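# Cap the marker and leave it on the desk

## Task

Push the cap fully home on the marker so it clicks in place, with the capped marker resting on the desk; then release it and move the robot away. The robot must not topple or finish leaning, and the result only counts if it holds without the robot supporting it.

## Robot and tools

ROBOT. A two-wheeled cart (differential drive, no sideways motion) carrying a pan/tilt head camera and two SO-101 style arms, left_arm and right_arm. The cart footprint is 0.53 m wide and spans x = -0.35 to 0.07 m. Each arm's vertical pan axis sits at x = -0.060, y = +0.155 (left) or -0.155 (right); the shoulder is 0.03 m out from that axis and 0.89 m high. Link lengths: upper arm 0.116, forearm 0.135, hand 0.162 m. The fixed-jaw tip can reach roughly 0.44 m horizontally from its pan axis and cannot go below about 0.55 m above the floor.

FRAMES. Base frame: origin on the floor between the drive wheels, x ahead, y to the left, z up. left_hand and right_hand in results are positions of each fixed-jaw tip in this frame; a held object sits next to that tip on the swinging-jaw side. Hand axes: z runs out along the fingers, y points from swinging jaw to fixed jaw. base_odometry is relative to where the base started in the scene, counts wheel rotation only (slip looks like travel), heading positive leftward in -3.142..3.142. Hand positions can be off by a few cm because of joint reading errors.

execute_actions. Argument "actions": a list with zero or one action. An action may hold "base", "joints", or both; they start at once and may finish at different times. "base" takes exactly one key: translate_m (metres, relative drive from the current spot, + forward, range -1.4 to 1.4) or rotate_rad (radians, relative turn on the spot, + counter-clockwise/left, range -3.2 to 3.2). "joints" is a single dictionary keyed by joint name with absolute target angles in radians, any subset of: head_pan_rad (-3.2..3.2, 0 ahead, + left), head_tilt_rad (-0.76..1.45, 0 level, + down), and for each arm prefix left_arm_ / right_arm_: shoulder_pan_rad (-1.919..1.919), shoulder_lift_rad (-1.745..1.745), elbow_flex_rad (-1.69..1.58), wrist_flex_rad (-1.658..1.658), wrist_roll_rad (-2.743..2.841), gripper_rad (0..1.919). Omitted joints may keep driving toward earlier targets. Unknown keys or out-of-range numbers make the whole call rejected with no motion. "cameras": list from head_camera, left_wrist_camera, right_wrist_camera, all; null/omitted means all, [] means none. An empty actions list just reports state and images.

JOINT CONVENTIONS. Pan: 0 points left_arm leftward and right_arm rightward; positive is clockwise from above; straight ahead is +1.571 (left) and -1.571 (right). Bend: with lift, elbow and wrist_flex all 0 the upper arm stands nearly upright (tilted 0.24 rad outward) and forearm plus fingers are horizontal; positive values bend downward. The sum of those three angles is the finger droop below horizontal; 1.571 means pointing straight down, which requires the forearm no more than 0.08 rad above horizontal. Roll: -1.522 closes jaws across the arm plane with the fixed jaw on the left looking outward; 1.619 puts it on the right; 0.049 closes within the plane (fixed jaw below for level fingers, toward the pan axis for downward fingers). Gripper angle to tip gap: 0 gives 0.003 m, 0.3 gives 0.026, 0.6 gives 0.049, 1 gives 0.076, 1.919 gives 0.106. The hand body protrudes about 0.08 m above level fingers when the fixed jaw is on the left, below them when on the right, so over a desk keep it on the left. Stowed pose: shoulder_pan -1.75 (left) or 1.75 (right), shoulder_lift 0.05, elbow_flex 1.35, wrist_flex -1.55, wrist_roll -1.52. Stow in two steps (wrist_flex and wrist_roll first, then the rest); leaving stow, do not move the wrist first.

RESULTS. base_status and joint_status describe how each commanded motion ended: done (for the base, wheels turned the commanded amount even if slipping), off_target (stopped short, possibly still pushing), time_out (holds where it stopped), not_followed or "joint command not followed" with a cause (a self-collision check refused that arm's targets; gripper targets still run; the refused targets may be retried on later actions until replaced). on_its_own lists motion not commanded in the call. A holding jaw reads off_target; done means empty or barely squeezing. MOTOR HOT warns of heating; OVER-TEMPERATURE FAULT means the arm was stopped and affected joints read limit_stop_at_motor_heat, resend targets afterwards. If a result reports a stop, later calls in the same reply are skipped.

OTHER TOOLS. wait {seconds: 0..10} lets the scene run with no new command and returns state and images. zoom_image {camera, region:[x0,y0,x1,y1]} in pixels from the top-left of that camera's latest full image, at most 504x504. read_manual {section:"licences"} returns licence text only. finished_scene {scene: current scene number} ends the scene irreversibly after the last command settles; the task must already be satisfied and stable. Replying without any tool call ends everything.

PITFALLS. Loaded or extended joints sag toward gravity; offset the next target by the previous sag. A joint stuck more than about 0.30 rad from its target for around 2 s trips to 20% torque (the robot keeps running while you compose replies); reset by waiting for it to settle then commanding 0.2 rad away on the side opposite the failing target. To stop a blocked joint pushing, command its current reading. Squeeze by targeting up to 0.2 rad below the contact angle, no more. Payload about 0.4 kg at full reach, 0.7 kg close in. Pulling or pushing, especially pulling on something ahead, can tip the robot; turning or reversing close to a desk can snag the rear and topple it; an on-the-spot turn with arms stowed needs 0.44 m of free radius. Never let the arms or hands collide or press on each other. Avoid dropping, slipping, slamming or shoving objects hard.

Each tool is called after "Call:" by a JSON object that holds its "fn" and its "kwargs", one argument or row to a line.

## Session

Call:
{"fn": "execute_actions", "kwargs": {
  "actions": []
}}

Scene clock: 0.00 s.
base_odometry: x=+0.000 y=+0.000 heading=+0.000 (m, m, rad; odometry frame)
base_status: not commanded
joint_positions: head_pan_rad=-0.026 head_tilt_rad=+0.031 left_arm_shoulder_pan_rad=-1.731 left_arm_shoulder_lift_rad=+0.094 left_arm_elbow_flex_rad=+1.306 left_arm_wrist_flex_rad=-1.593 left_arm_wrist_roll_rad=-1.531 left_arm_gripper_rad=+1.920 right_arm_shoulder_pan_rad=+1.725 right_arm_shoulder_lift_rad=+0.003 right_arm_elbow_flex_rad=+1.304 right_arm_wrist_flex_rad=-1.484 right_arm_wrist_roll_rad=-1.545 right_arm_gripper_rad=+1.920
joint_status: not commanded
left_hand: x=-0.3100 y=+0.1069 z=+0.9021 quat_wxyz=(-0.065, -0.634, -0.048, +0.769) (m; base frame)
right_hand: x=-0.3151 y=-0.1231 z=+0.9058 quat_wxyz=(-0.051, +0.639, -0.057, -0.765) (m; base frame)
pictures: head_camera, left_wrist_camera, right_wrist_camera
Images, in order (width x height): head_camera 644x476, left_wrist_camera 644x476, right_wrist_camera 644x476.

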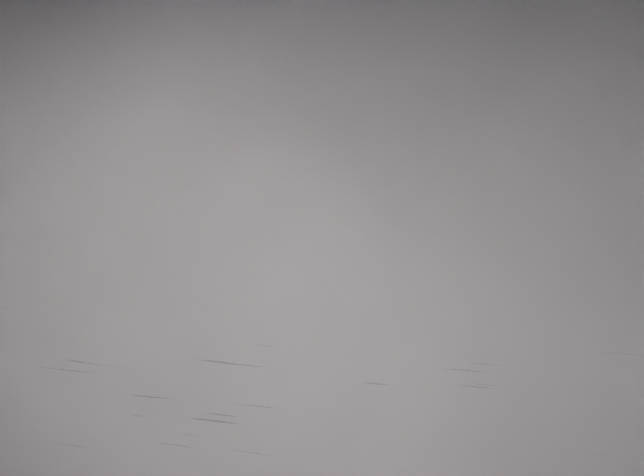

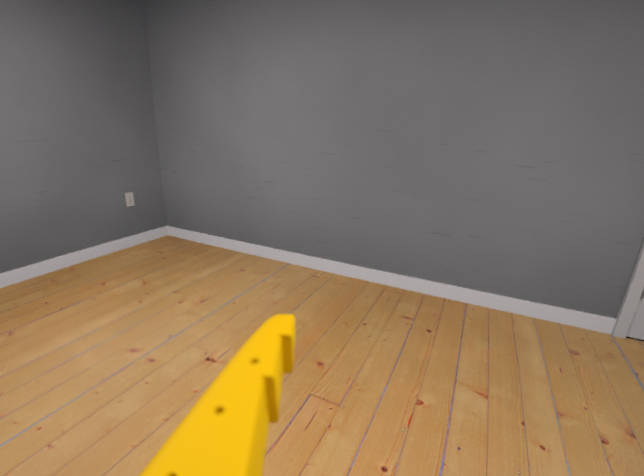

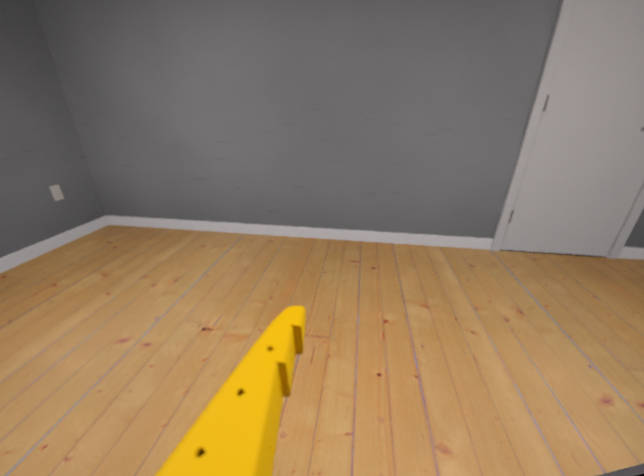

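Call:
{"fn": "execute_actions", "kwargs": {
  "actions": [
    {"joints":{"head_tilt_rad":0.8}}
  ],
  "cameras": ["head_camera"]
}}

Scene clock: 3.00 s.
base_odometry: x=+0.000 y=+0.000 heading=+0.000 (m, m, rad; odometry frame)
base_status: not commanded
joint_positions: head_pan_rad=-0.026 head_tilt_rad=+0.795 left_arm_shoulder_pan_rad=-1.731 left_arm_shoulder_lift_rad=+0.094 left_arm_elbow_flex_rad=+1.306 left_arm_wrist_flex_rad=-1.593 left_arm_wrist_roll_rad=-1.531 left_arm_gripper_rad=+1.920 right_arm_shoulder_pan_rad=+1.725 right_arm_shoulder_lift_rad=+0.003 right_arm_elbow_flex_rad=+1.304 right_arm_wrist_flex_rad=-1.484 right_arm_wrist_roll_rad=-1.545 right_arm_gripper_rad=+1.920
joint_status: all done
left_hand: x=-0.3100 y=+0.1069 z=+0.9021 quat_wxyz=(-0.065, -0.634, -0.048, +0.769) (m; base frame)
right_hand: x=-0.3151 y=-0.1231 z=+0.9058 quat_wxyz=(-0.051, +0.639, -0.057, -0.765) (m; base frame)
pictures: head_camera
Images, in order (width x height): head_camera 644x476.

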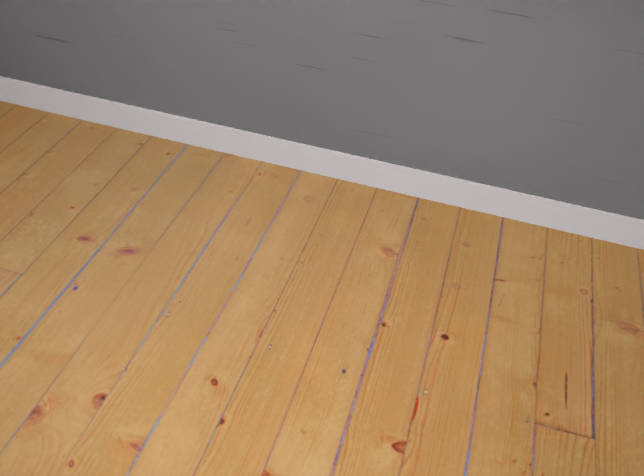

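Call:
{"fn": "execute_actions", "kwargs": {
  "actions": [
    {"joints":{"head_tilt_rad":0.5,"head_pan_rad":1.2}}
  ],
  "cameras": ["head_camera"]
}}

Call:
{"fn": "execute_actions", "kwargs": {
  "actions": [
    {"joints":{"head_tilt_rad":0.5,"head_pan_rad":-1.2}}
  ],
  "cameras": ["head_camera"]
}}

Scene clock: 7.60 s.
base_odometry: x=+0.000 y=+0.000 heading=+0.000 (m, m, rad; odometry frame)
base_status: not commanded
joint_positions: head_pan_rad=+1.190 head_tilt_rad=+0.514 left_arm_shoulder_pan_rad=-1.731 left_arm_shoulder_lift_rad=+0.094 left_arm_elbow_flex_rad=+1.306 left_arm_wrist_flex_rad=-1.593 left_arm_wrist_roll_rad=-1.531 left_arm_gripper_rad=+1.920 right_arm_shoulder_pan_rad=+1.725 right_arm_shoulder_lift_rad=+0.003 right_arm_elbow_flex_rad=+1.304 right_arm_wrist_flex_rad=-1.484 right_arm_wrist_roll_rad=-1.545 right_arm_gripper_rad=+1.920
joint_status: all done
left_hand: x=-0.3100 y=+0.1069 z=+0.9021 quat_wxyz=(-0.065, -0.634, -0.048, +0.769) (m; base frame)
right_hand: x=-0.3151 y=-0.1231 z=+0.9058 quat_wxyz=(-0.051, +0.639, -0.057, -0.765) (m; base frame)
pictures: head_camera
Images, in order (width x height): head_camera 644x476.

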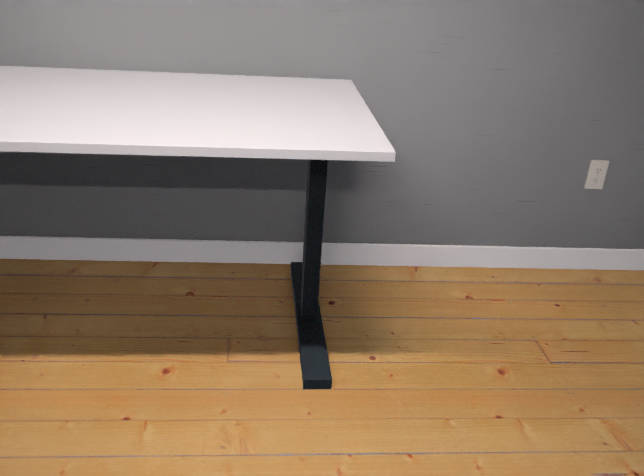

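Scene clock: 10.00 s.
base_odometry: x=+0.000 y=+0.000 heading=+0.000 (m, m, rad; odometry frame)
base_status: not commanded
joint_positions: head_pan_rad=-1.190 head_tilt_rad=+0.514 left_arm_shoulder_pan_rad=-1.731 left_arm_shoulder_lift_rad=+0.094 left_arm_elbow_flex_rad=+1.306 left_arm_wrist_flex_rad=-1.593 left_arm_wrist_roll_rad=-1.531 left_arm_gripper_rad=+1.920 right_arm_shoulder_pan_rad=+1.725 right_arm_shoulder_lift_rad=+0.003 right_arm_elbow_flex_rad=+1.304 right_arm_wrist_flex_rad=-1.484 right_arm_wrist_roll_rad=-1.545 right_arm_gripper_rad=+1.920
joint_status: all done
left_hand: x=-0.3100 y=+0.1069 z=+0.9021 quat_wxyz=(-0.065, -0.634, -0.048, +0.769) (m; base frame)
right_hand: x=-0.3151 y=-0.1231 z=+0.9058 quat_wxyz=(-0.051, +0.639, -0.057, -0.765) (m; base frame)
pictures: head_camera
Images, in order (width x height): head_camera 644x476.

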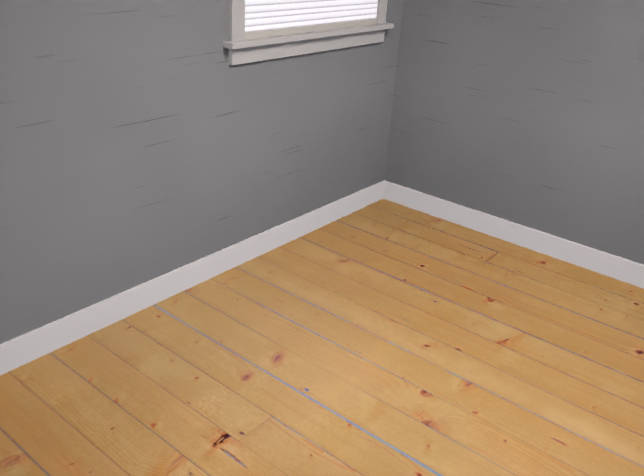

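Call:
{"fn": "execute_actions", "kwargs": {
  "actions": [
    {"base":{"rotate_rad":1.8},"joints":{"head_tilt_rad":0.4,"head_pan_rad":0}}
  ],
  "cameras": ["head_camera"]
}}

Scene clock: 14.80 s.
base_odometry: x=-0.001 y=+0.000 heading=+1.799 (m, m, rad; odometry frame)
base_status: done
joint_positions: head_pan_rad=-0.010 head_tilt_rad=+0.413 left_arm_shoulder_pan_rad=-1.731 left_arm_shoulder_lift_rad=+0.094 left_arm_elbow_flex_rad=+1.306 left_arm_wrist_flex_rad=-1.593 left_arm_wrist_roll_rad=-1.531 left_arm_gripper_rad=+1.920 right_arm_shoulder_pan_rad=+1.725 right_arm_shoulder_lift_rad=+0.003 right_arm_elbow_flex_rad=+1.304 right_arm_wrist_flex_rad=-1.484 right_arm_wrist_roll_rad=-1.545 right_arm_gripper_rad=+1.920
joint_status: all done
left_hand: x=-0.3100 y=+0.1069 z=+0.9021 quat_wxyz=(-0.065, -0.634, -0.048, +0.769) (m; base frame)
right_hand: x=-0.3151 y=-0.1231 z=+0.9058 quat_wxyz=(-0.051, +0.639, -0.057, -0.765) (m; base frame)
pictures: head_camera
Images, in order (width x height): head_camera 644x476.

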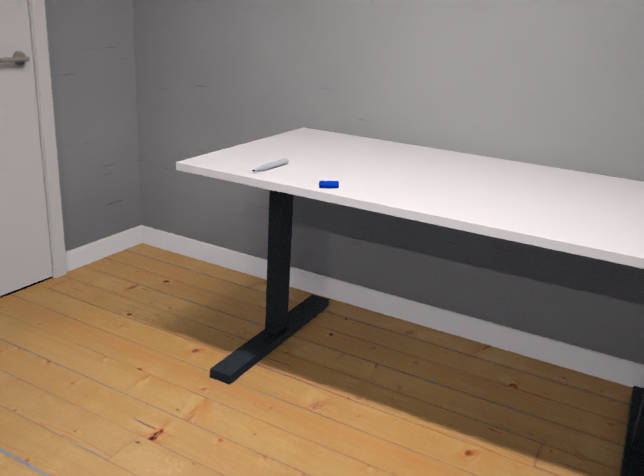

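Call:
{"fn": "execute_actions", "kwargs": {
  "actions": [
    {"base":{"rotate_rad":0.4}}
  ],
  "cameras": []
}}

Call:
{"fn": "execute_actions", "kwargs": {
  "actions": [
    {"base":{"translate_m":1.1}}
  ],
  "cameras": []
}}

Call:
{"fn": "execute_actions", "kwargs": {
  "actions": [
    {"base":{"rotate_rad":-1.0},"joints":{"head_tilt_rad":0.65}}
  ],
  "cameras": ["head_camera"]
}}

Scene clock: 26.40 s.
base_odometry: x=-0.001 y=-0.001 heading=+2.199 (m, m, rad; odometry frame)
base_status: done
joint_positions: head_pan_rad=-0.010 head_tilt_rad=+0.413 left_arm_shoulder_pan_rad=-1.731 left_arm_shoulder_lift_rad=+0.094 left_arm_elbow_flex_rad=+1.306 left_arm_wrist_flex_rad=-1.593 left_arm_wrist_roll_rad=-1.531 left_arm_gripper_rad=+1.920 right_arm_shoulder_pan_rad=+1.725 right_arm_shoulder_lift_rad=+0.003 right_arm_elbow_flex_rad=+1.304 right_arm_wrist_flex_rad=-1.484 right_arm_wrist_roll_rad=-1.545 right_arm_gripper_rad=+1.920
joint_status: not commanded
left_hand: x=-0.3100 y=+0.1069 z=+0.9021 quat_wxyz=(-0.065, -0.634, -0.048, +0.769) (m; base frame)
right_hand: x=-0.3151 y=-0.1231 z=+0.9058 quat_wxyz=(-0.051, +0.639, -0.057, -0.765) (m; base frame)
pictures: none
No camera images: the call's "cameras" was empty. Leave "cameras" out to get every camera's image.

Scene clock: 32.73 s.
base_odometry: x=-0.648 y=+0.888 heading=+2.199 (m, m, rad; odometry frame)
base_status: done
joint_positions: head_pan_rad=-0.010 head_tilt_rad=+0.413 left_arm_shoulder_pan_rad=-1.731 left_arm_shoulder_lift_rad=+0.094 left_arm_elbow_flex_rad=+1.306 left_arm_wrist_flex_rad=-1.593 left_arm_wrist_roll_rad=-1.531 left_arm_gripper_rad=+1.920 right_arm_shoulder_pan_rad=+1.725 right_arm_shoulder_lift_rad=+0.003 right_arm_elbow_flex_rad=+1.304 right_arm_wrist_flex_rad=-1.484 right_arm_wrist_roll_rad=-1.545 right_arm_gripper_rad=+1.920
joint_status: not commanded
left_hand: x=-0.3100 y=+0.1069 z=+0.9021 quat_wxyz=(-0.065, -0.634, -0.048, +0.769) (m; base frame)
right_hand: x=-0.3151 y=-0.1231 z=+0.9058 quat_wxyz=(-0.051, +0.639, -0.057, -0.765) (m; base frame)
pictures: none
No camera images: the call's "cameras" was empty. Leave "cameras" out to get every camera's image.

Scene clock: 34.67 s.
base_odometry: x=-0.648 y=+0.888 heading=+1.199 (m, m, rad; odometry frame)
base_status: done
joint_positions: head_pan_rad=-0.010 head_tilt_rad=+0.644 left_arm_shoulder_pan_rad=-1.731 left_arm_shoulder_lift_rad=+0.094 left_arm_elbow_flex_rad=+1.306 left_arm_wrist_flex_rad=-1.593 left_arm_wrist_roll_rad=-1.531 left_arm_gripper_rad=+1.920 right_arm_shoulder_pan_rad=+1.725 right_arm_shoulder_lift_rad=+0.003 right_arm_elbow_flex_rad=+1.304 right_arm_wrist_flex_rad=-1.484 right_arm_wrist_roll_rad=-1.545 right_arm_gripper_rad=+1.920
joint_status: all done
left_hand: x=-0.3100 y=+0.1069 z=+0.9021 quat_wxyz=(-0.065, -0.634, -0.048, +0.769) (m; base frame)
right_hand: x=-0.3151 y=-0.1231 z=+0.9058 quat_wxyz=(-0.051, +0.639, -0.057, -0.765) (m; base frame)
pictures: head_camera
Images, in order (width x height): head_camera 644x476.

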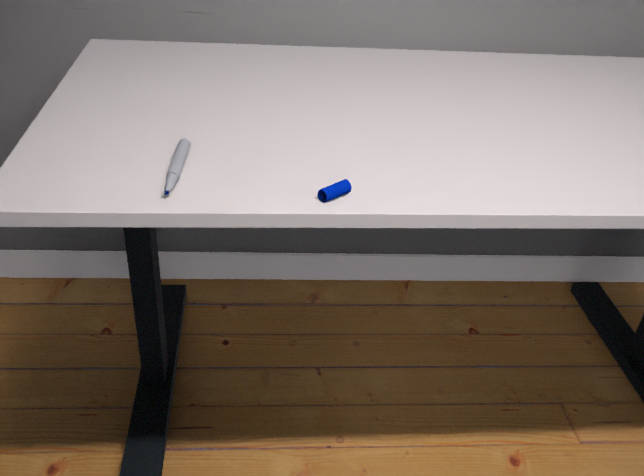

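Call:
{"fn": "execute_actions", "kwargs": {
  "actions": [
    {"base":{"translate_m":0.25},"joints":{"left_arm_shoulder_pan_rad":1.2,"right_arm_shoulder_pan_rad":-1.2,"left_arm_shoulder_lift_rad":-0.3,"right_arm_shoulder_lift_rad":-0.3,"left_arm_elbow_flex_rad":0.6,"right_arm_elbow_flex_rad":0.6}}
  ],
  "cameras": ["head_camera"]
}}

Scene clock: 51.10 s.
base_odometry: x=-0.557 y=+1.120 heading=+1.197 (m, m, rad; odometry frame)
base_status: done
joint_positions: head_pan_rad=-0.010 head_tilt_rad=+0.644 left_arm_shoulder_pan_rad=+1.188 left_arm_shoulder_lift_rad=-0.270 left_arm_elbow_flex_rad=+0.636 left_arm_wrist_flex_rad=-1.593 left_arm_wrist_roll_rad=-1.531 left_arm_gripper_rad=+1.920 right_arm_shoulder_pan_rad=-1.189 right_arm_shoulder_lift_rad=-0.266 right_arm_elbow_flex_rad=+0.637 right_arm_wrist_flex_rad=-1.484 right_arm_wrist_roll_rad=-1.545 right_arm_gripper_rad=+1.920
joint_status: all done
left_hand: x=+0.1314 y=+0.2403 z=+1.1176 quat_wxyz=(+0.967, -0.032, +0.168, +0.191) (m; base frame)
right_hand: x=+0.1531 y=-0.2322 z=+1.1098 quat_wxyz=(+0.958, +0.046, +0.223, -0.174) (m; base frame)
pictures: head_camera
Images, in order (width x height): head_camera 644x476.

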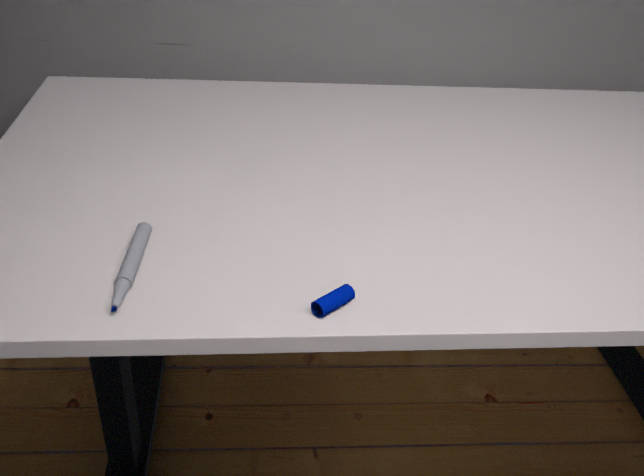

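Call:
{"fn": "execute_actions", "kwargs": {
  "actions": [
    {"base":{"rotate_rad":0.6},"joints":{"left_arm_wrist_flex_rad":1.2,"right_arm_wrist_flex_rad":1.2,"left_arm_gripper_rad":0.7,"right_arm_gripper_rad":0.7,"head_tilt_rad":1.0}}
  ],
  "cameras": []
}}

Call:
{"fn": "execute_actions", "kwargs": {
  "actions": [
    {"base":{"translate_m":0.18}}
  ],
  "cameras": []
}}

Call:
{"fn": "execute_actions", "kwargs": {
  "actions": [
    {"base":{"rotate_rad":-0.6}}
  ],
  "cameras": []
}}

Call:
{"fn": "execute_actions", "kwargs": {
  "actions": [
    {"base":{"translate_m":0.1}}
  ]
}}

Scene clock: 76.33 s.
base_odometry: x=-0.557 y=+1.120 heading=+1.796 (m, m, rad; odometry frame)
base_status: done
joint_positions: head_pan_rad=-0.010 head_tilt_rad=+0.995 left_arm_shoulder_pan_rad=+1.190 left_arm_shoulder_lift_rad=-0.270 left_arm_elbow_flex_rad=+0.636 left_arm_wrist_flex_rad=+1.188 left_arm_wrist_roll_rad=-1.531 left_arm_gripper_rad=+0.709 right_arm_shoulder_pan_rad=-1.191 right_arm_shoulder_lift_rad=-0.267 right_arm_elbow_flex_rad=+0.632 right_arm_wrist_flex_rad=+1.193 right_arm_wrist_roll_rad=-1.545 right_arm_gripper_rad=+0.708
joint_status: all done
left_hand: x=+0.0835 y=+0.2208 z=+0.8060 quat_wxyz=(+0.008, -0.185, +0.983, +0.002) (m; base frame)
right_hand: x=+0.0891 y=-0.2063 z=+0.8061 quat_wxyz=(+0.006, +0.200, +0.980, -0.001) (m; base frame)
pictures: none
No camera images: the call's "cameras" was empty. Leave "cameras" out to get every camera's image.

Scene clock: 78.07 s.
base_odometry: x=-0.597 y=+1.295 heading=+1.798 (m, m, rad; odometry frame)
base_status: done
joint_positions: head_pan_rad=-0.010 head_tilt_rad=+0.995 left_arm_shoulder_pan_rad=+1.190 left_arm_shoulder_lift_rad=-0.272 left_arm_elbow_flex_rad=+0.634 left_arm_wrist_flex_rad=+1.190 left_arm_wrist_roll_rad=-1.531 left_arm_gripper_rad=+0.709 right_arm_shoulder_pan_rad=-1.191 right_arm_shoulder_lift_rad=-0.269 right_arm_elbow_flex_rad=+0.632 right_arm_wrist_flex_rad=+1.193 right_arm_wrist_roll_rad=-1.545 right_arm_gripper_rad=+0.708
joint_status: not commanded
left_hand: x=+0.0837 y=+0.2209 z=+0.8064 quat_wxyz=(+0.009, -0.185, +0.983, +0.002) (m; base frame)
right_hand: x=+0.0892 y=-0.2063 z=+0.8063 quat_wxyz=(+0.007, +0.200, +0.980, -0.001) (m; base frame)
pictures: none
No camera images: the call's "cameras" was empty. Leave "cameras" out to get every camera's image.

Scene clock: 79.53 s.
base_odometry: x=-0.598 y=+1.295 heading=+1.199 (m, m, rad; odometry frame)
base_status: done
joint_positions: head_pan_rad=-0.010 head_tilt_rad=+0.995 left_arm_shoulder_pan_rad=+1.190 left_arm_shoulder_lift_rad=-0.272 left_arm_elbow_flex_rad=+0.634 left_arm_wrist_flex_rad=+1.190 left_arm_wrist_roll_rad=-1.531 left_arm_gripper_rad=+0.709 right_arm_shoulder_pan_rad=-1.191 right_arm_shoulder_lift_rad=-0.269 right_arm_elbow_flex_rad=+0.632 right_arm_wrist_flex_rad=+1.193 right_arm_wrist_roll_rad=-1.545 right_arm_gripper_rad=+0.708
joint_status: not commanded
left_hand: x=+0.0837 y=+0.2209 z=+0.8064 quat_wxyz=(+0.009, -0.185, +0.983, +0.002) (m; base frame)
right_hand: x=+0.0892 y=-0.2063 z=+0.8063 quat_wxyz=(+0.007, +0.200, +0.980, -0.001) (m; base frame)
pictures: none
No camera images: the call's "cameras" was empty. Leave "cameras" out to get every camera's image.

Scene clock: 80.80 s.
base_odometry: x=-0.561 y=+1.388 heading=+1.197 (m, m, rad; odometry frame)
base_status: done
joint_positions: head_pan_rad=-0.010 head_tilt_rad=+0.995 left_arm_shoulder_pan_rad=+1.190 left_arm_shoulder_lift_rad=-0.272 left_arm_elbow_flex_rad=+0.634 left_arm_wrist_flex_rad=+1.190 left_arm_wrist_roll_rad=-1.531 left_arm_gripper_rad=+0.709 right_arm_shoulder_pan_rad=-1.191 right_arm_shoulder_lift_rad=-0.269 right_arm_elbow_flex_rad=+0.632 right_arm_wrist_flex_rad=+1.193 right_arm_wrist_roll_rad=-1.545 right_arm_gripper_rad=+0.708
joint_status: not commanded
left_hand: x=+0.0837 y=+0.2209 z=+0.8064 quat_wxyz=(+0.009, -0.185, +0.983, +0.002) (m; base frame)
right_hand: x=+0.0892 y=-0.2063 z=+0.8063 quat_wxyz=(+0.007, +0.200, +0.980, -0.001) (m; base frame)
pictures: head_camera, left_wrist_camera, right_wrist_camera
Images, in order (width x height): head_camera 644x476, left_wrist_camera 644x476, right_wrist_camera 644x476.

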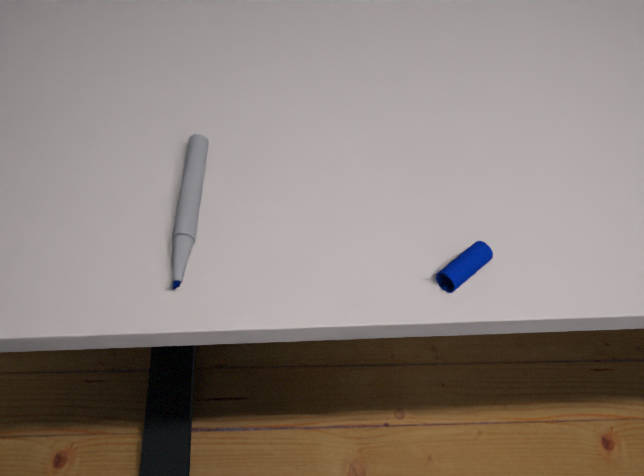

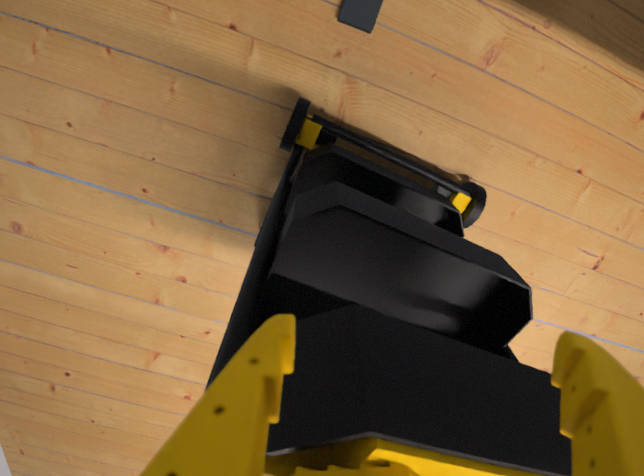

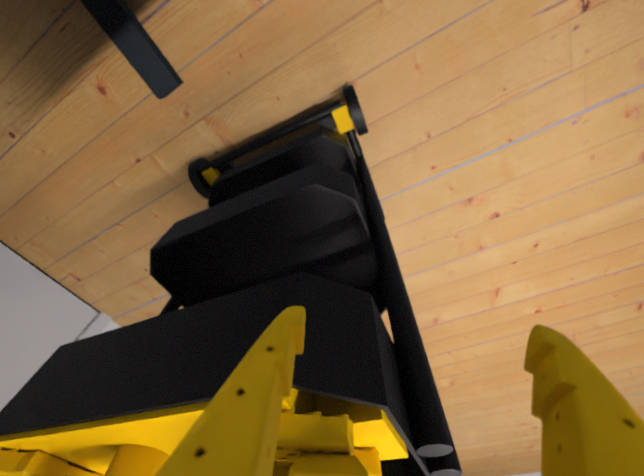

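Call:
{"fn": "execute_actions", "kwargs": {
  "actions": [
    {"base":{"translate_m":0.05},"joints":{"head_tilt_rad":1.2}}
  ]
}}

Scene clock: 86.13 s.
base_odometry: x=-0.543 y=+1.434 heading=+1.195 (m, m, rad; odometry frame)
base_status: done
joint_positions: head_pan_rad=-0.010 head_tilt_rad=+1.195 left_arm_shoulder_pan_rad=+1.190 left_arm_shoulder_lift_rad=-0.272 left_arm_elbow_flex_rad=+0.634 left_arm_wrist_flex_rad=+1.190 left_arm_wrist_roll_rad=-1.531 left_arm_gripper_rad=+0.709 right_arm_shoulder_pan_rad=-1.191 right_arm_shoulder_lift_rad=-0.269 right_arm_elbow_flex_rad=+0.631 right_arm_wrist_flex_rad=+1.193 right_arm_wrist_roll_rad=-1.545 right_arm_gripper_rad=+0.708
joint_status: all done
left_hand: x=+0.0837 y=+0.2209 z=+0.8064 quat_wxyz=(+0.009, -0.185, +0.983, +0.002) (m; base frame)
right_hand: x=+0.0895 y=-0.2064 z=+0.8065 quat_wxyz=(+0.008, +0.200, +0.980, -0.001) (m; base frame)
pictures: head_camera, left_wrist_camera, right_wrist_camera
Images, in order (width x height): head_camera 644x476, left_wrist_camera 644x476, right_wrist_camera 644x476.

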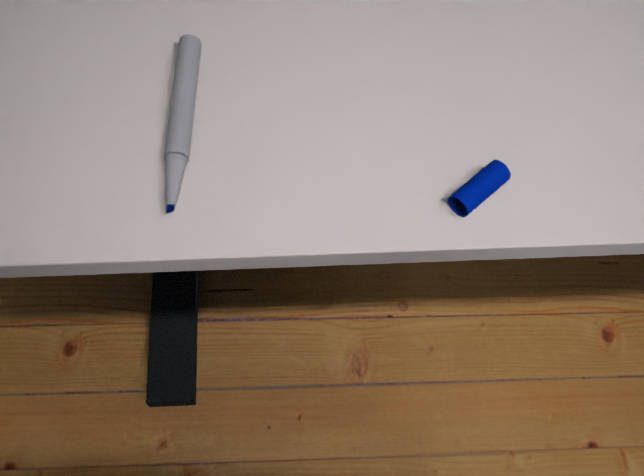

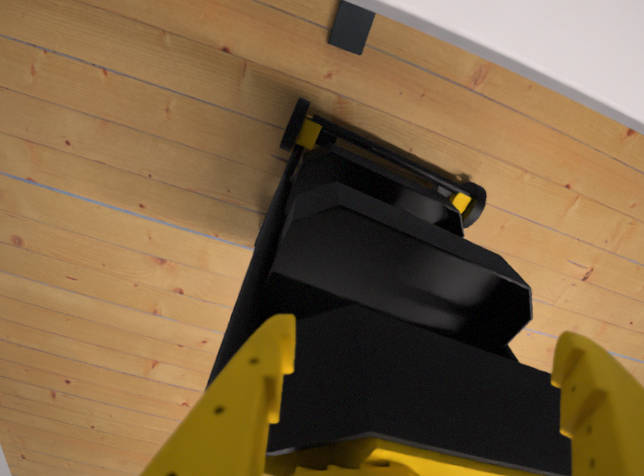

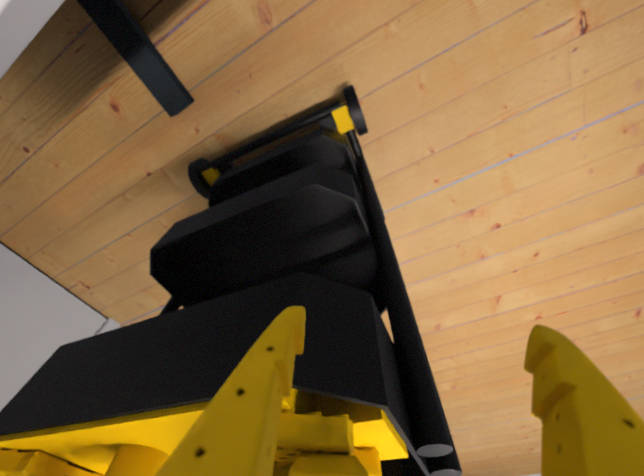

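Call:
{"fn": "execute_actions", "kwargs": {
  "actions": [
    {"base":{"translate_m":0.07}}
  ]
}}

Scene clock: 93.83 s.
base_odometry: x=-0.517 y=+1.499 heading=+1.192 (m, m, rad; odometry frame)
base_status: done
joint_positions: head_pan_rad=-0.010 head_tilt_rad=+1.195 left_arm_shoulder_pan_rad=+1.190 left_arm_shoulder_lift_rad=-0.272 left_arm_elbow_flex_rad=+0.634 left_arm_wrist_flex_rad=+1.190 left_arm_wrist_roll_rad=-1.531 left_arm_gripper_rad=+0.709 right_arm_shoulder_pan_rad=-1.191 right_arm_shoulder_lift_rad=-0.269 right_arm_elbow_flex_rad=+0.631 right_arm_wrist_flex_rad=+1.193 right_arm_wrist_roll_rad=-1.545 right_arm_gripper_rad=+0.708
joint_status: not commanded
left_hand: x=+0.0837 y=+0.2209 z=+0.8064 quat_wxyz=(+0.009, -0.185, +0.983, +0.002) (m; base frame)
right_hand: x=+0.0895 y=-0.2064 z=+0.8065 quat_wxyz=(+0.008, +0.200, +0.980, -0.001) (m; base frame)
pictures: head_camera, left_wrist_camera, right_wrist_camera
Images, in order (width x height): head_camera 644x476, left_wrist_camera 644x476, right_wrist_camera 644x476.

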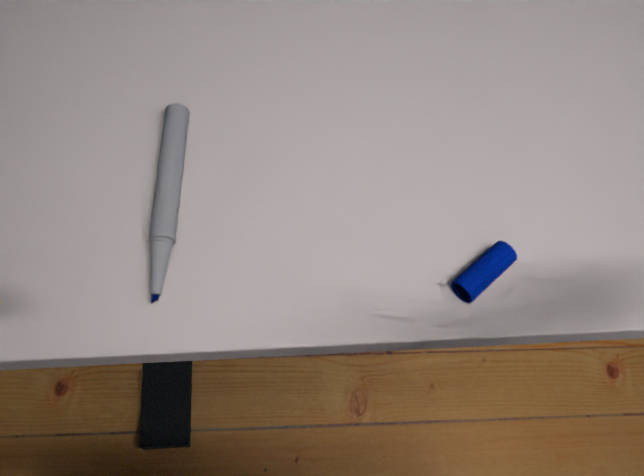

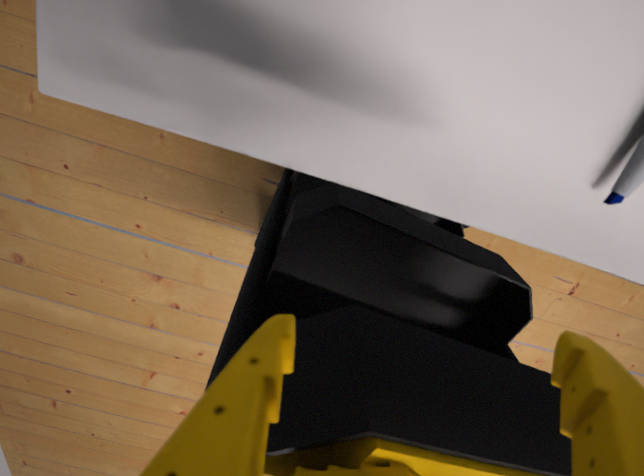

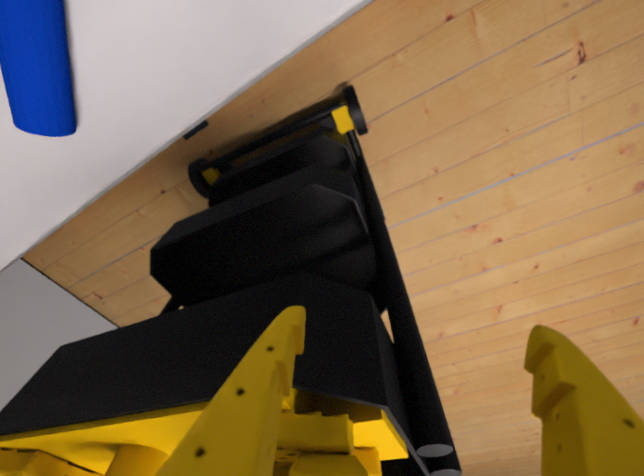

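Call:
{"fn": "execute_actions", "kwargs": {
  "actions": [
    {"joints":{"left_arm_shoulder_pan_rad":1.665,"left_arm_shoulder_lift_rad":0.74,"left_arm_elbow_flex_rad":-0.64,"left_arm_wrist_flex_rad":1.42,"left_arm_wrist_roll_rad":-1.43,"right_arm_shoulder_pan_rad":-1.72,"right_arm_shoulder_lift_rad":0.22,"right_arm_elbow_flex_rad":0.2,"right_arm_wrist_flex_rad":1.1,"right_arm_wrist_roll_rad":0.6}}
  ]
}}

Scene clock: 122.90 s.
base_odometry: x=-0.517 y=+1.499 heading=+1.192 (m, m, rad; odometry frame)
base_status: not commanded
joint_positions: head_pan_rad=-0.010 head_tilt_rad=+1.195 left_arm_shoulder_pan_rad=+1.653 left_arm_shoulder_lift_rad=+0.755 left_arm_elbow_flex_rad=-0.604 left_arm_wrist_flex_rad=+1.409 left_arm_wrist_roll_rad=-1.439 left_arm_gripper_rad=+0.709 right_arm_shoulder_pan_rad=-1.709 right_arm_shoulder_lift_rad=+0.231 right_arm_elbow_flex_rad=+0.232 right_arm_wrist_flex_rad=+1.109 right_arm_wrist_roll_rad=+0.590 right_arm_gripper_rad=+0.708
joint_status: all done
left_hand: x=+0.2026 y=+0.1410 z=+0.7811 quat_wxyz=(+0.005, +0.000, +1.000, +0.000) (m; base frame)
right_hand: x=+0.1383 y=-0.1319 z=+0.7810 quat_wxyz=(+0.000, -0.902, +0.431, +0.001) (m; base frame)
pictures: head_camera, left_wrist_camera, right_wrist_camera
Images, in order (width x height): head_camera 644x476, left_wrist_camera 644x476, right_wrist_camera 644x476.

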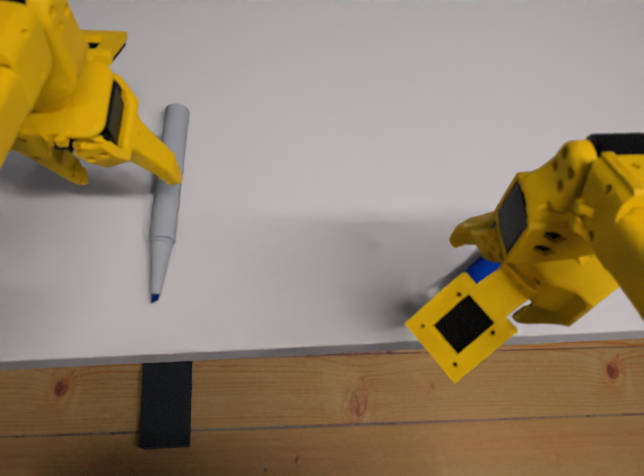

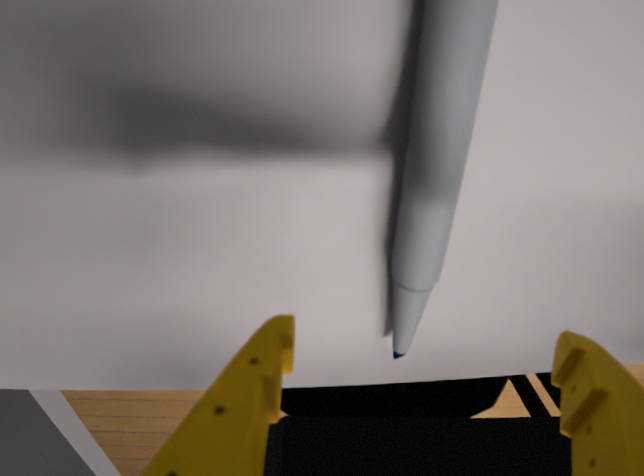

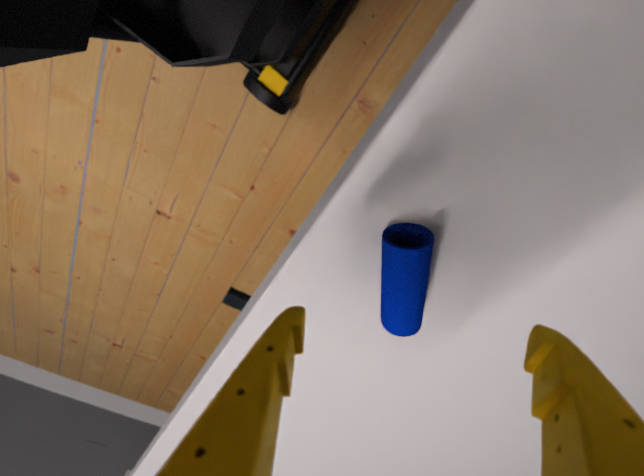

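Call:
{"fn": "execute_actions", "kwargs": {
  "actions": [
    {"joints":{"left_arm_shoulder_pan_rad":1.74,"left_arm_shoulder_lift_rad":0.83,"left_arm_elbow_flex_rad":-0.54,"left_arm_wrist_flex_rad":1.25,"left_arm_wrist_roll_rad":-1.36,"right_arm_shoulder_pan_rad":-1.675,"right_arm_shoulder_lift_rad":0.53,"right_arm_elbow_flex_rad":-0.03,"right_arm_wrist_flex_rad":1.02,"right_arm_wrist_roll_rad":0.63}}
  ]
}}

Scene clock: 136.03 s.
base_odometry: x=-0.517 y=+1.499 heading=+1.192 (m, m, rad; odometry frame)
base_status: not commanded
joint_positions: head_pan_rad=-0.010 head_tilt_rad=+1.195 left_arm_shoulder_pan_rad=+1.728 left_arm_shoulder_lift_rad=+0.847 left_arm_elbow_flex_rad=-0.538 left_arm_wrist_flex_rad=+1.262 left_arm_wrist_roll_rad=-1.367 left_arm_gripper_rad=+0.709 right_arm_shoulder_pan_rad=-1.686 right_arm_shoulder_lift_rad=+0.544 right_arm_elbow_flex_rad=-0.001 right_arm_wrist_flex_rad=+1.028 right_arm_wrist_roll_rad=+0.621 right_arm_gripper_rad=+0.708
joint_status: all done
left_hand: x=+0.1998 y=+0.1214 z=+0.7510 quat_wxyz=(+0.000, +0.001, +1.000, +0.000) (m; base frame)
right_hand: x=+0.1634 y=-0.1338 z=+0.7500 quat_wxyz=(+0.000, -0.904, +0.427, +0.000) (m; base frame)
pictures: head_camera, left_wrist_camera, right_wrist_camera
Images, in order (width x height): head_camera 644x476, left_wrist_camera 644x476, right_wrist_camera 644x476.

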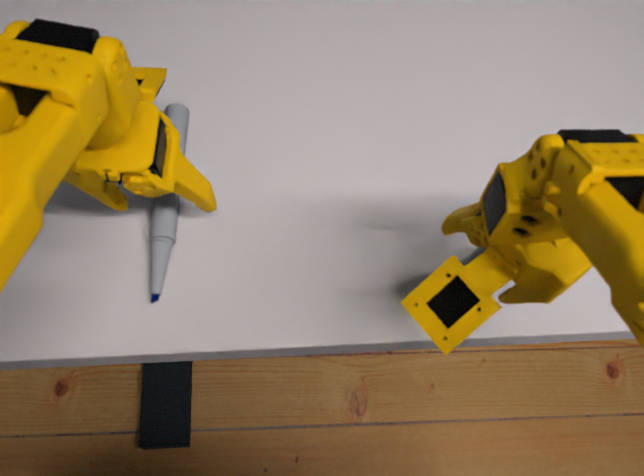

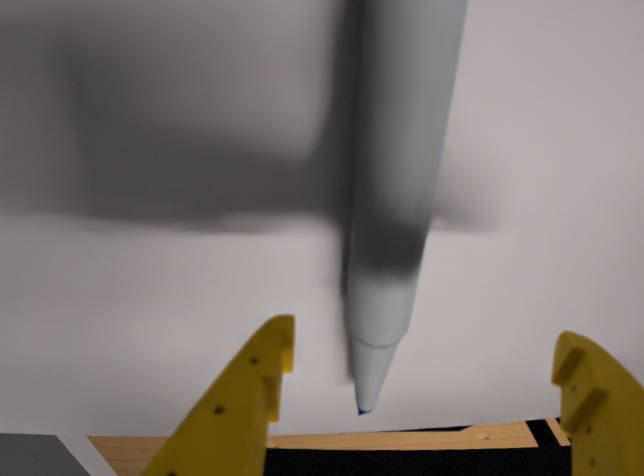

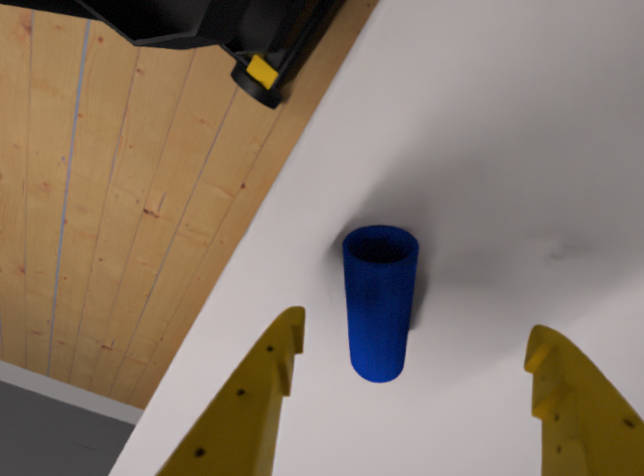

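Call:
{"fn": "execute_actions", "kwargs": {
  "actions": [
    {"joints":{"left_arm_shoulder_lift_rad":0.90,"left_arm_elbow_flex_rad":-0.52,"left_arm_wrist_flex_rad":1.16,"right_arm_shoulder_pan_rad":-1.615,"right_arm_shoulder_lift_rad":0.68,"right_arm_elbow_flex_rad":-0.14,"right_arm_wrist_flex_rad":0.98,"right_arm_wrist_roll_rad":0.69}}
  ],
  "cameras": ["left_wrist_camera","right_wrist_camera"]
}}

Scene clock: 145.67 s.
base_odometry: x=-0.517 y=+1.499 heading=+1.192 (m, m, rad; odometry frame)
base_status: not commanded
joint_positions: head_pan_rad=-0.010 head_tilt_rad=+1.195 left_arm_shoulder_pan_rad=+1.728 left_arm_shoulder_lift_rad=+0.916 left_arm_elbow_flex_rad=-0.518 left_arm_wrist_flex_rad=+1.173 left_arm_wrist_roll_rad=-1.367 left_arm_gripper_rad=+0.709 right_arm_shoulder_pan_rad=-1.625 right_arm_shoulder_lift_rad=+0.695 right_arm_elbow_flex_rad=-0.112 right_arm_wrist_flex_rad=+0.988 right_arm_wrist_roll_rad=+0.681 right_arm_gripper_rad=+0.708
joint_status: all done
left_hand: x=+0.1996 y=+0.1214 z=+0.7323 quat_wxyz=(+0.000, +0.001, +1.000, +0.000) (m; base frame)
right_hand: x=+0.1732 y=-0.1474 z=+0.7321 quat_wxyz=(+0.000, -0.904, +0.428, +0.000) (m; base frame)
pictures: left_wrist_camera, right_wrist_camera
Images, in order (width x height): left_wrist_camera 644x476, right_wrist_camera 644x476.

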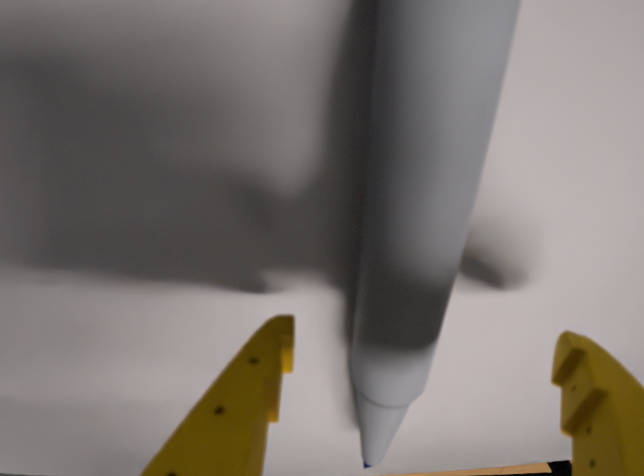

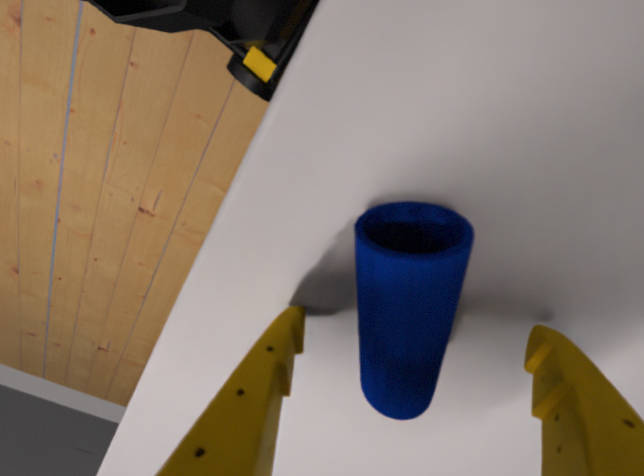

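Call:
{"fn": "execute_actions", "kwargs": {
  "actions": [
    {"joints":{"left_arm_shoulder_lift_rad":0.92,"left_arm_wrist_flex_rad":1.14,"right_arm_gripper_rad":0.08}}
  ],
  "cameras": []
}}

Call:
{"fn": "execute_actions", "kwargs": {
  "actions": [
    {"joints":{"left_arm_gripper_rad":0.06}}
  ]
}}

Scene clock: 150.70 s.
base_odometry: x=-0.517 y=+1.499 heading=+1.192 (m, m, rad; odometry frame)
base_status: not commanded
joint_positions: head_pan_rad=-0.010 head_tilt_rad=+1.195 left_arm_shoulder_pan_rad=+1.728 left_arm_shoulder_lift_rad=+0.936 left_arm_elbow_flex_rad=-0.518 left_arm_wrist_flex_rad=+1.151 left_arm_wrist_roll_rad=-1.367 left_arm_gripper_rad=+0.709 right_arm_shoulder_pan_rad=-1.625 right_arm_shoulder_lift_rad=+0.695 right_arm_elbow_flex_rad=-0.125 right_arm_wrist_flex_rad=+0.985 right_arm_wrist_roll_rad=+0.681 right_arm_gripper_rad=+0.217
joint_status: right_arm_gripper_rad off_target (ended at +0.217, target +0.080); the others done
left_hand: x=+0.1998 y=+0.1214 z=+0.7277 quat_wxyz=(+0.001, +0.001, +1.000, +0.000) (m; base frame)
right_hand: x=+0.1768 y=-0.1472 z=+0.7336 quat_wxyz=(+0.004, -0.904, +0.428, -0.007) (m; base frame)
pictures: none
No camera images: the call's "cameras" was empty. Leave "cameras" out to get every camera's image.

Scene clock: 151.57 s.
base_odometry: x=-0.517 y=+1.499 heading=+1.192 (m, m, rad; odometry frame)
base_status: not commanded
joint_positions: head_pan_rad=-0.010 head_tilt_rad=+1.195 left_arm_shoulder_pan_rad=+1.728 left_arm_shoulder_lift_rad=+0.936 left_arm_elbow_flex_rad=-0.518 left_arm_wrist_flex_rad=+1.151 left_arm_wrist_roll_rad=-1.367 left_arm_gripper_rad=+0.207 right_arm_shoulder_pan_rad=-1.625 right_arm_shoulder_lift_rad=+0.695 right_arm_elbow_flex_rad=-0.125 right_arm_wrist_flex_rad=+0.985 right_arm_wrist_roll_rad=+0.681 right_arm_gripper_rad=+0.217
joint_status: left_arm_gripper_rad off_target (ended at +0.207, target +0.060)
left_hand: x=+0.1998 y=+0.1214 z=+0.7277 quat_wxyz=(+0.001, +0.001, +1.000, +0.000) (m; base frame)
right_hand: x=+0.1768 y=-0.1472 z=+0.7336 quat_wxyz=(+0.004, -0.904, +0.428, -0.007) (m; base frame)
pictures: head_camera, left_wrist_camera, right_wrist_camera
Images, in order (width x height): head_camera 644x476, left_wrist_camera 644x476, right_wrist_camera 644x476.

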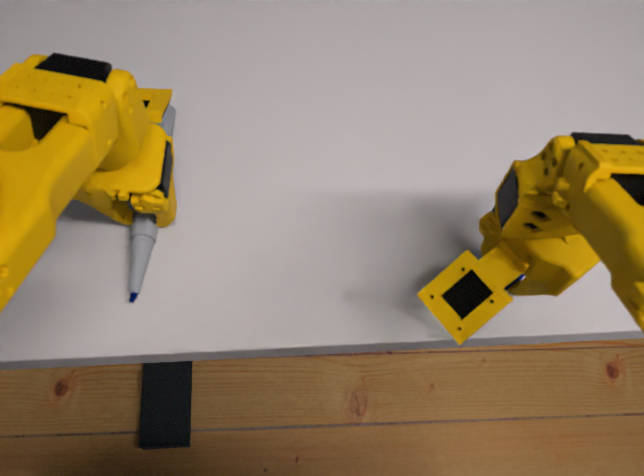

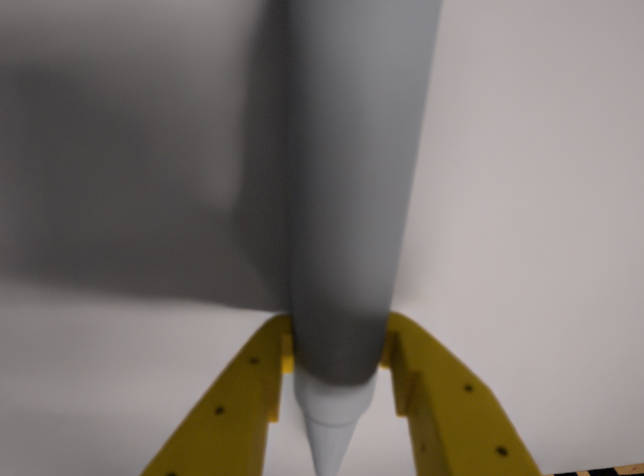

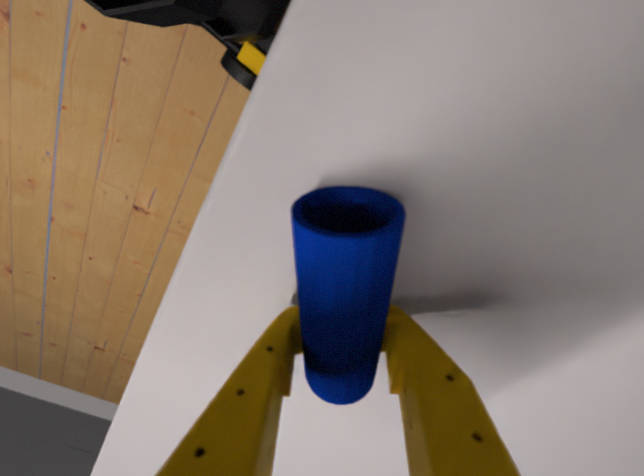

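Call:
{"fn": "execute_actions", "kwargs": {
  "actions": [
    {"joints":{"left_arm_shoulder_lift_rad":0.83,"left_arm_wrist_flex_rad":1.24,"right_arm_shoulder_lift_rad":0.58,"right_arm_wrist_flex_rad":1.08}}
  ],
  "cameras": []
}}

Call:
{"fn": "execute_actions", "kwargs": {
  "actions": [
    {"joints":{"left_arm_shoulder_pan_rad":1.86,"left_arm_wrist_roll_rad":0.34,"right_arm_shoulder_pan_rad":-1.66,"right_arm_shoulder_lift_rad":0.83,"right_arm_elbow_flex_rad":-0.56,"right_arm_wrist_flex_rad":1.26,"right_arm_wrist_roll_rad":-0.04}}
  ]
}}

Scene clock: 158.23 s.
base_odometry: x=-0.517 y=+1.499 heading=+1.192 (m, m, rad; odometry frame)
base_status: not commanded
joint_positions: head_pan_rad=-0.010 head_tilt_rad=+1.195 left_arm_shoulder_pan_rad=+1.728 left_arm_shoulder_lift_rad=+0.888 left_arm_elbow_flex_rad=-0.518 left_arm_wrist_flex_rad=+1.230 left_arm_wrist_roll_rad=-1.367 left_arm_gripper_rad=+0.207 right_arm_shoulder_pan_rad=-1.625 right_arm_shoulder_lift_rad=+0.635 right_arm_elbow_flex_rad=-0.125 right_arm_wrist_flex_rad=+1.072 right_arm_wrist_roll_rad=+0.681 right_arm_gripper_rad=+0.217
joint_status: all done
left_hand: x=+0.1949 y=+0.1222 z=+0.7389 quat_wxyz=(-0.014, +0.001, +1.000, +0.002) (m; base frame)
right_hand: x=+0.1720 y=-0.1475 z=+0.7464 quat_wxyz=(-0.003, -0.904, +0.428, +0.005) (m; base frame)
pictures: none
No camera images: the call's "cameras" was empty. Leave "cameras" out to get every camera's image.

Scene clock: 160.30 s.
base_odometry: x=-0.517 y=+1.499 heading=+1.192 (m, m, rad; odometry frame)
base_status: not commanded
joint_positions: head_pan_rad=-0.010 head_tilt_rad=+1.195 left_arm_shoulder_pan_rad=+1.850 left_arm_shoulder_lift_rad=+0.887 left_arm_elbow_flex_rad=-0.518 left_arm_wrist_flex_rad=+1.230 left_arm_wrist_roll_rad=+0.332 left_arm_gripper_rad=+0.207 right_arm_shoulder_pan_rad=-1.649 right_arm_shoulder_lift_rad=+0.851 right_arm_elbow_flex_rad=-0.527 right_arm_wrist_flex_rad=+1.252 right_arm_wrist_roll_rad=-0.031 right_arm_gripper_rad=+0.217
joint_status: all done
left_hand: x=+0.1807 y=+0.0834 z=+0.7394 quat_wxyz=(-0.007, -0.708, +0.706, +0.012) (m; base frame)
right_hand: x=+0.1936 y=-0.1348 z=+0.7487 quat_wxyz=(-0.002, -0.707, +0.707, +0.001) (m; base frame)
pictures: head_camera, left_wrist_camera, right_wrist_camera
Images, in order (width x height): head_camera 644x476, left_wrist_camera 644x476, right_wrist_camera 644x476.

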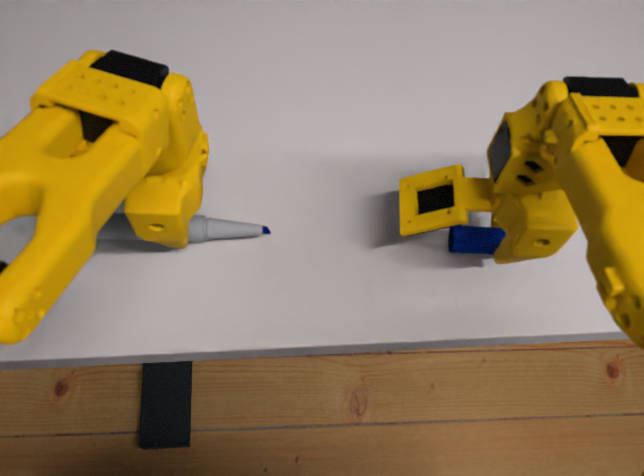

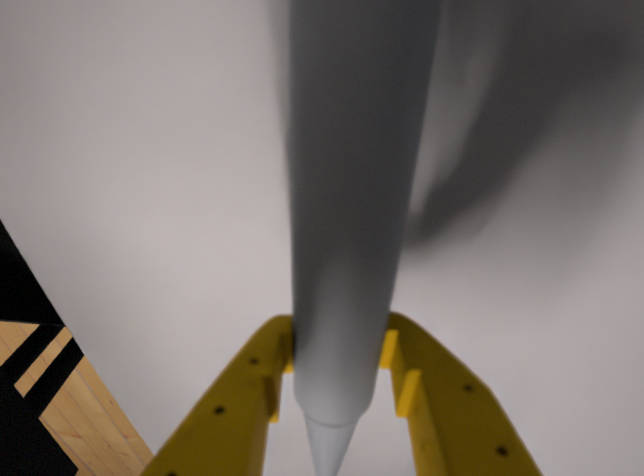

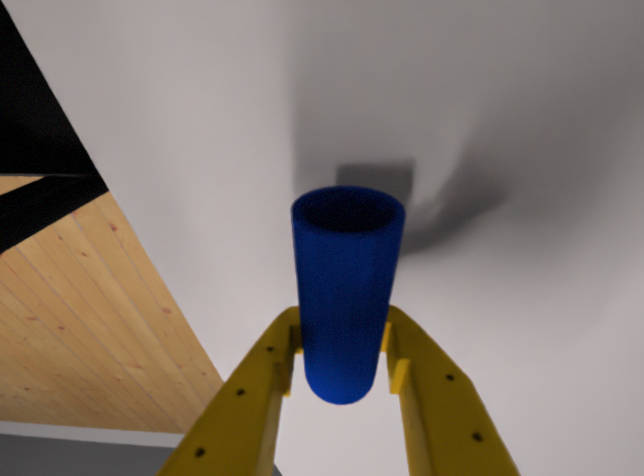

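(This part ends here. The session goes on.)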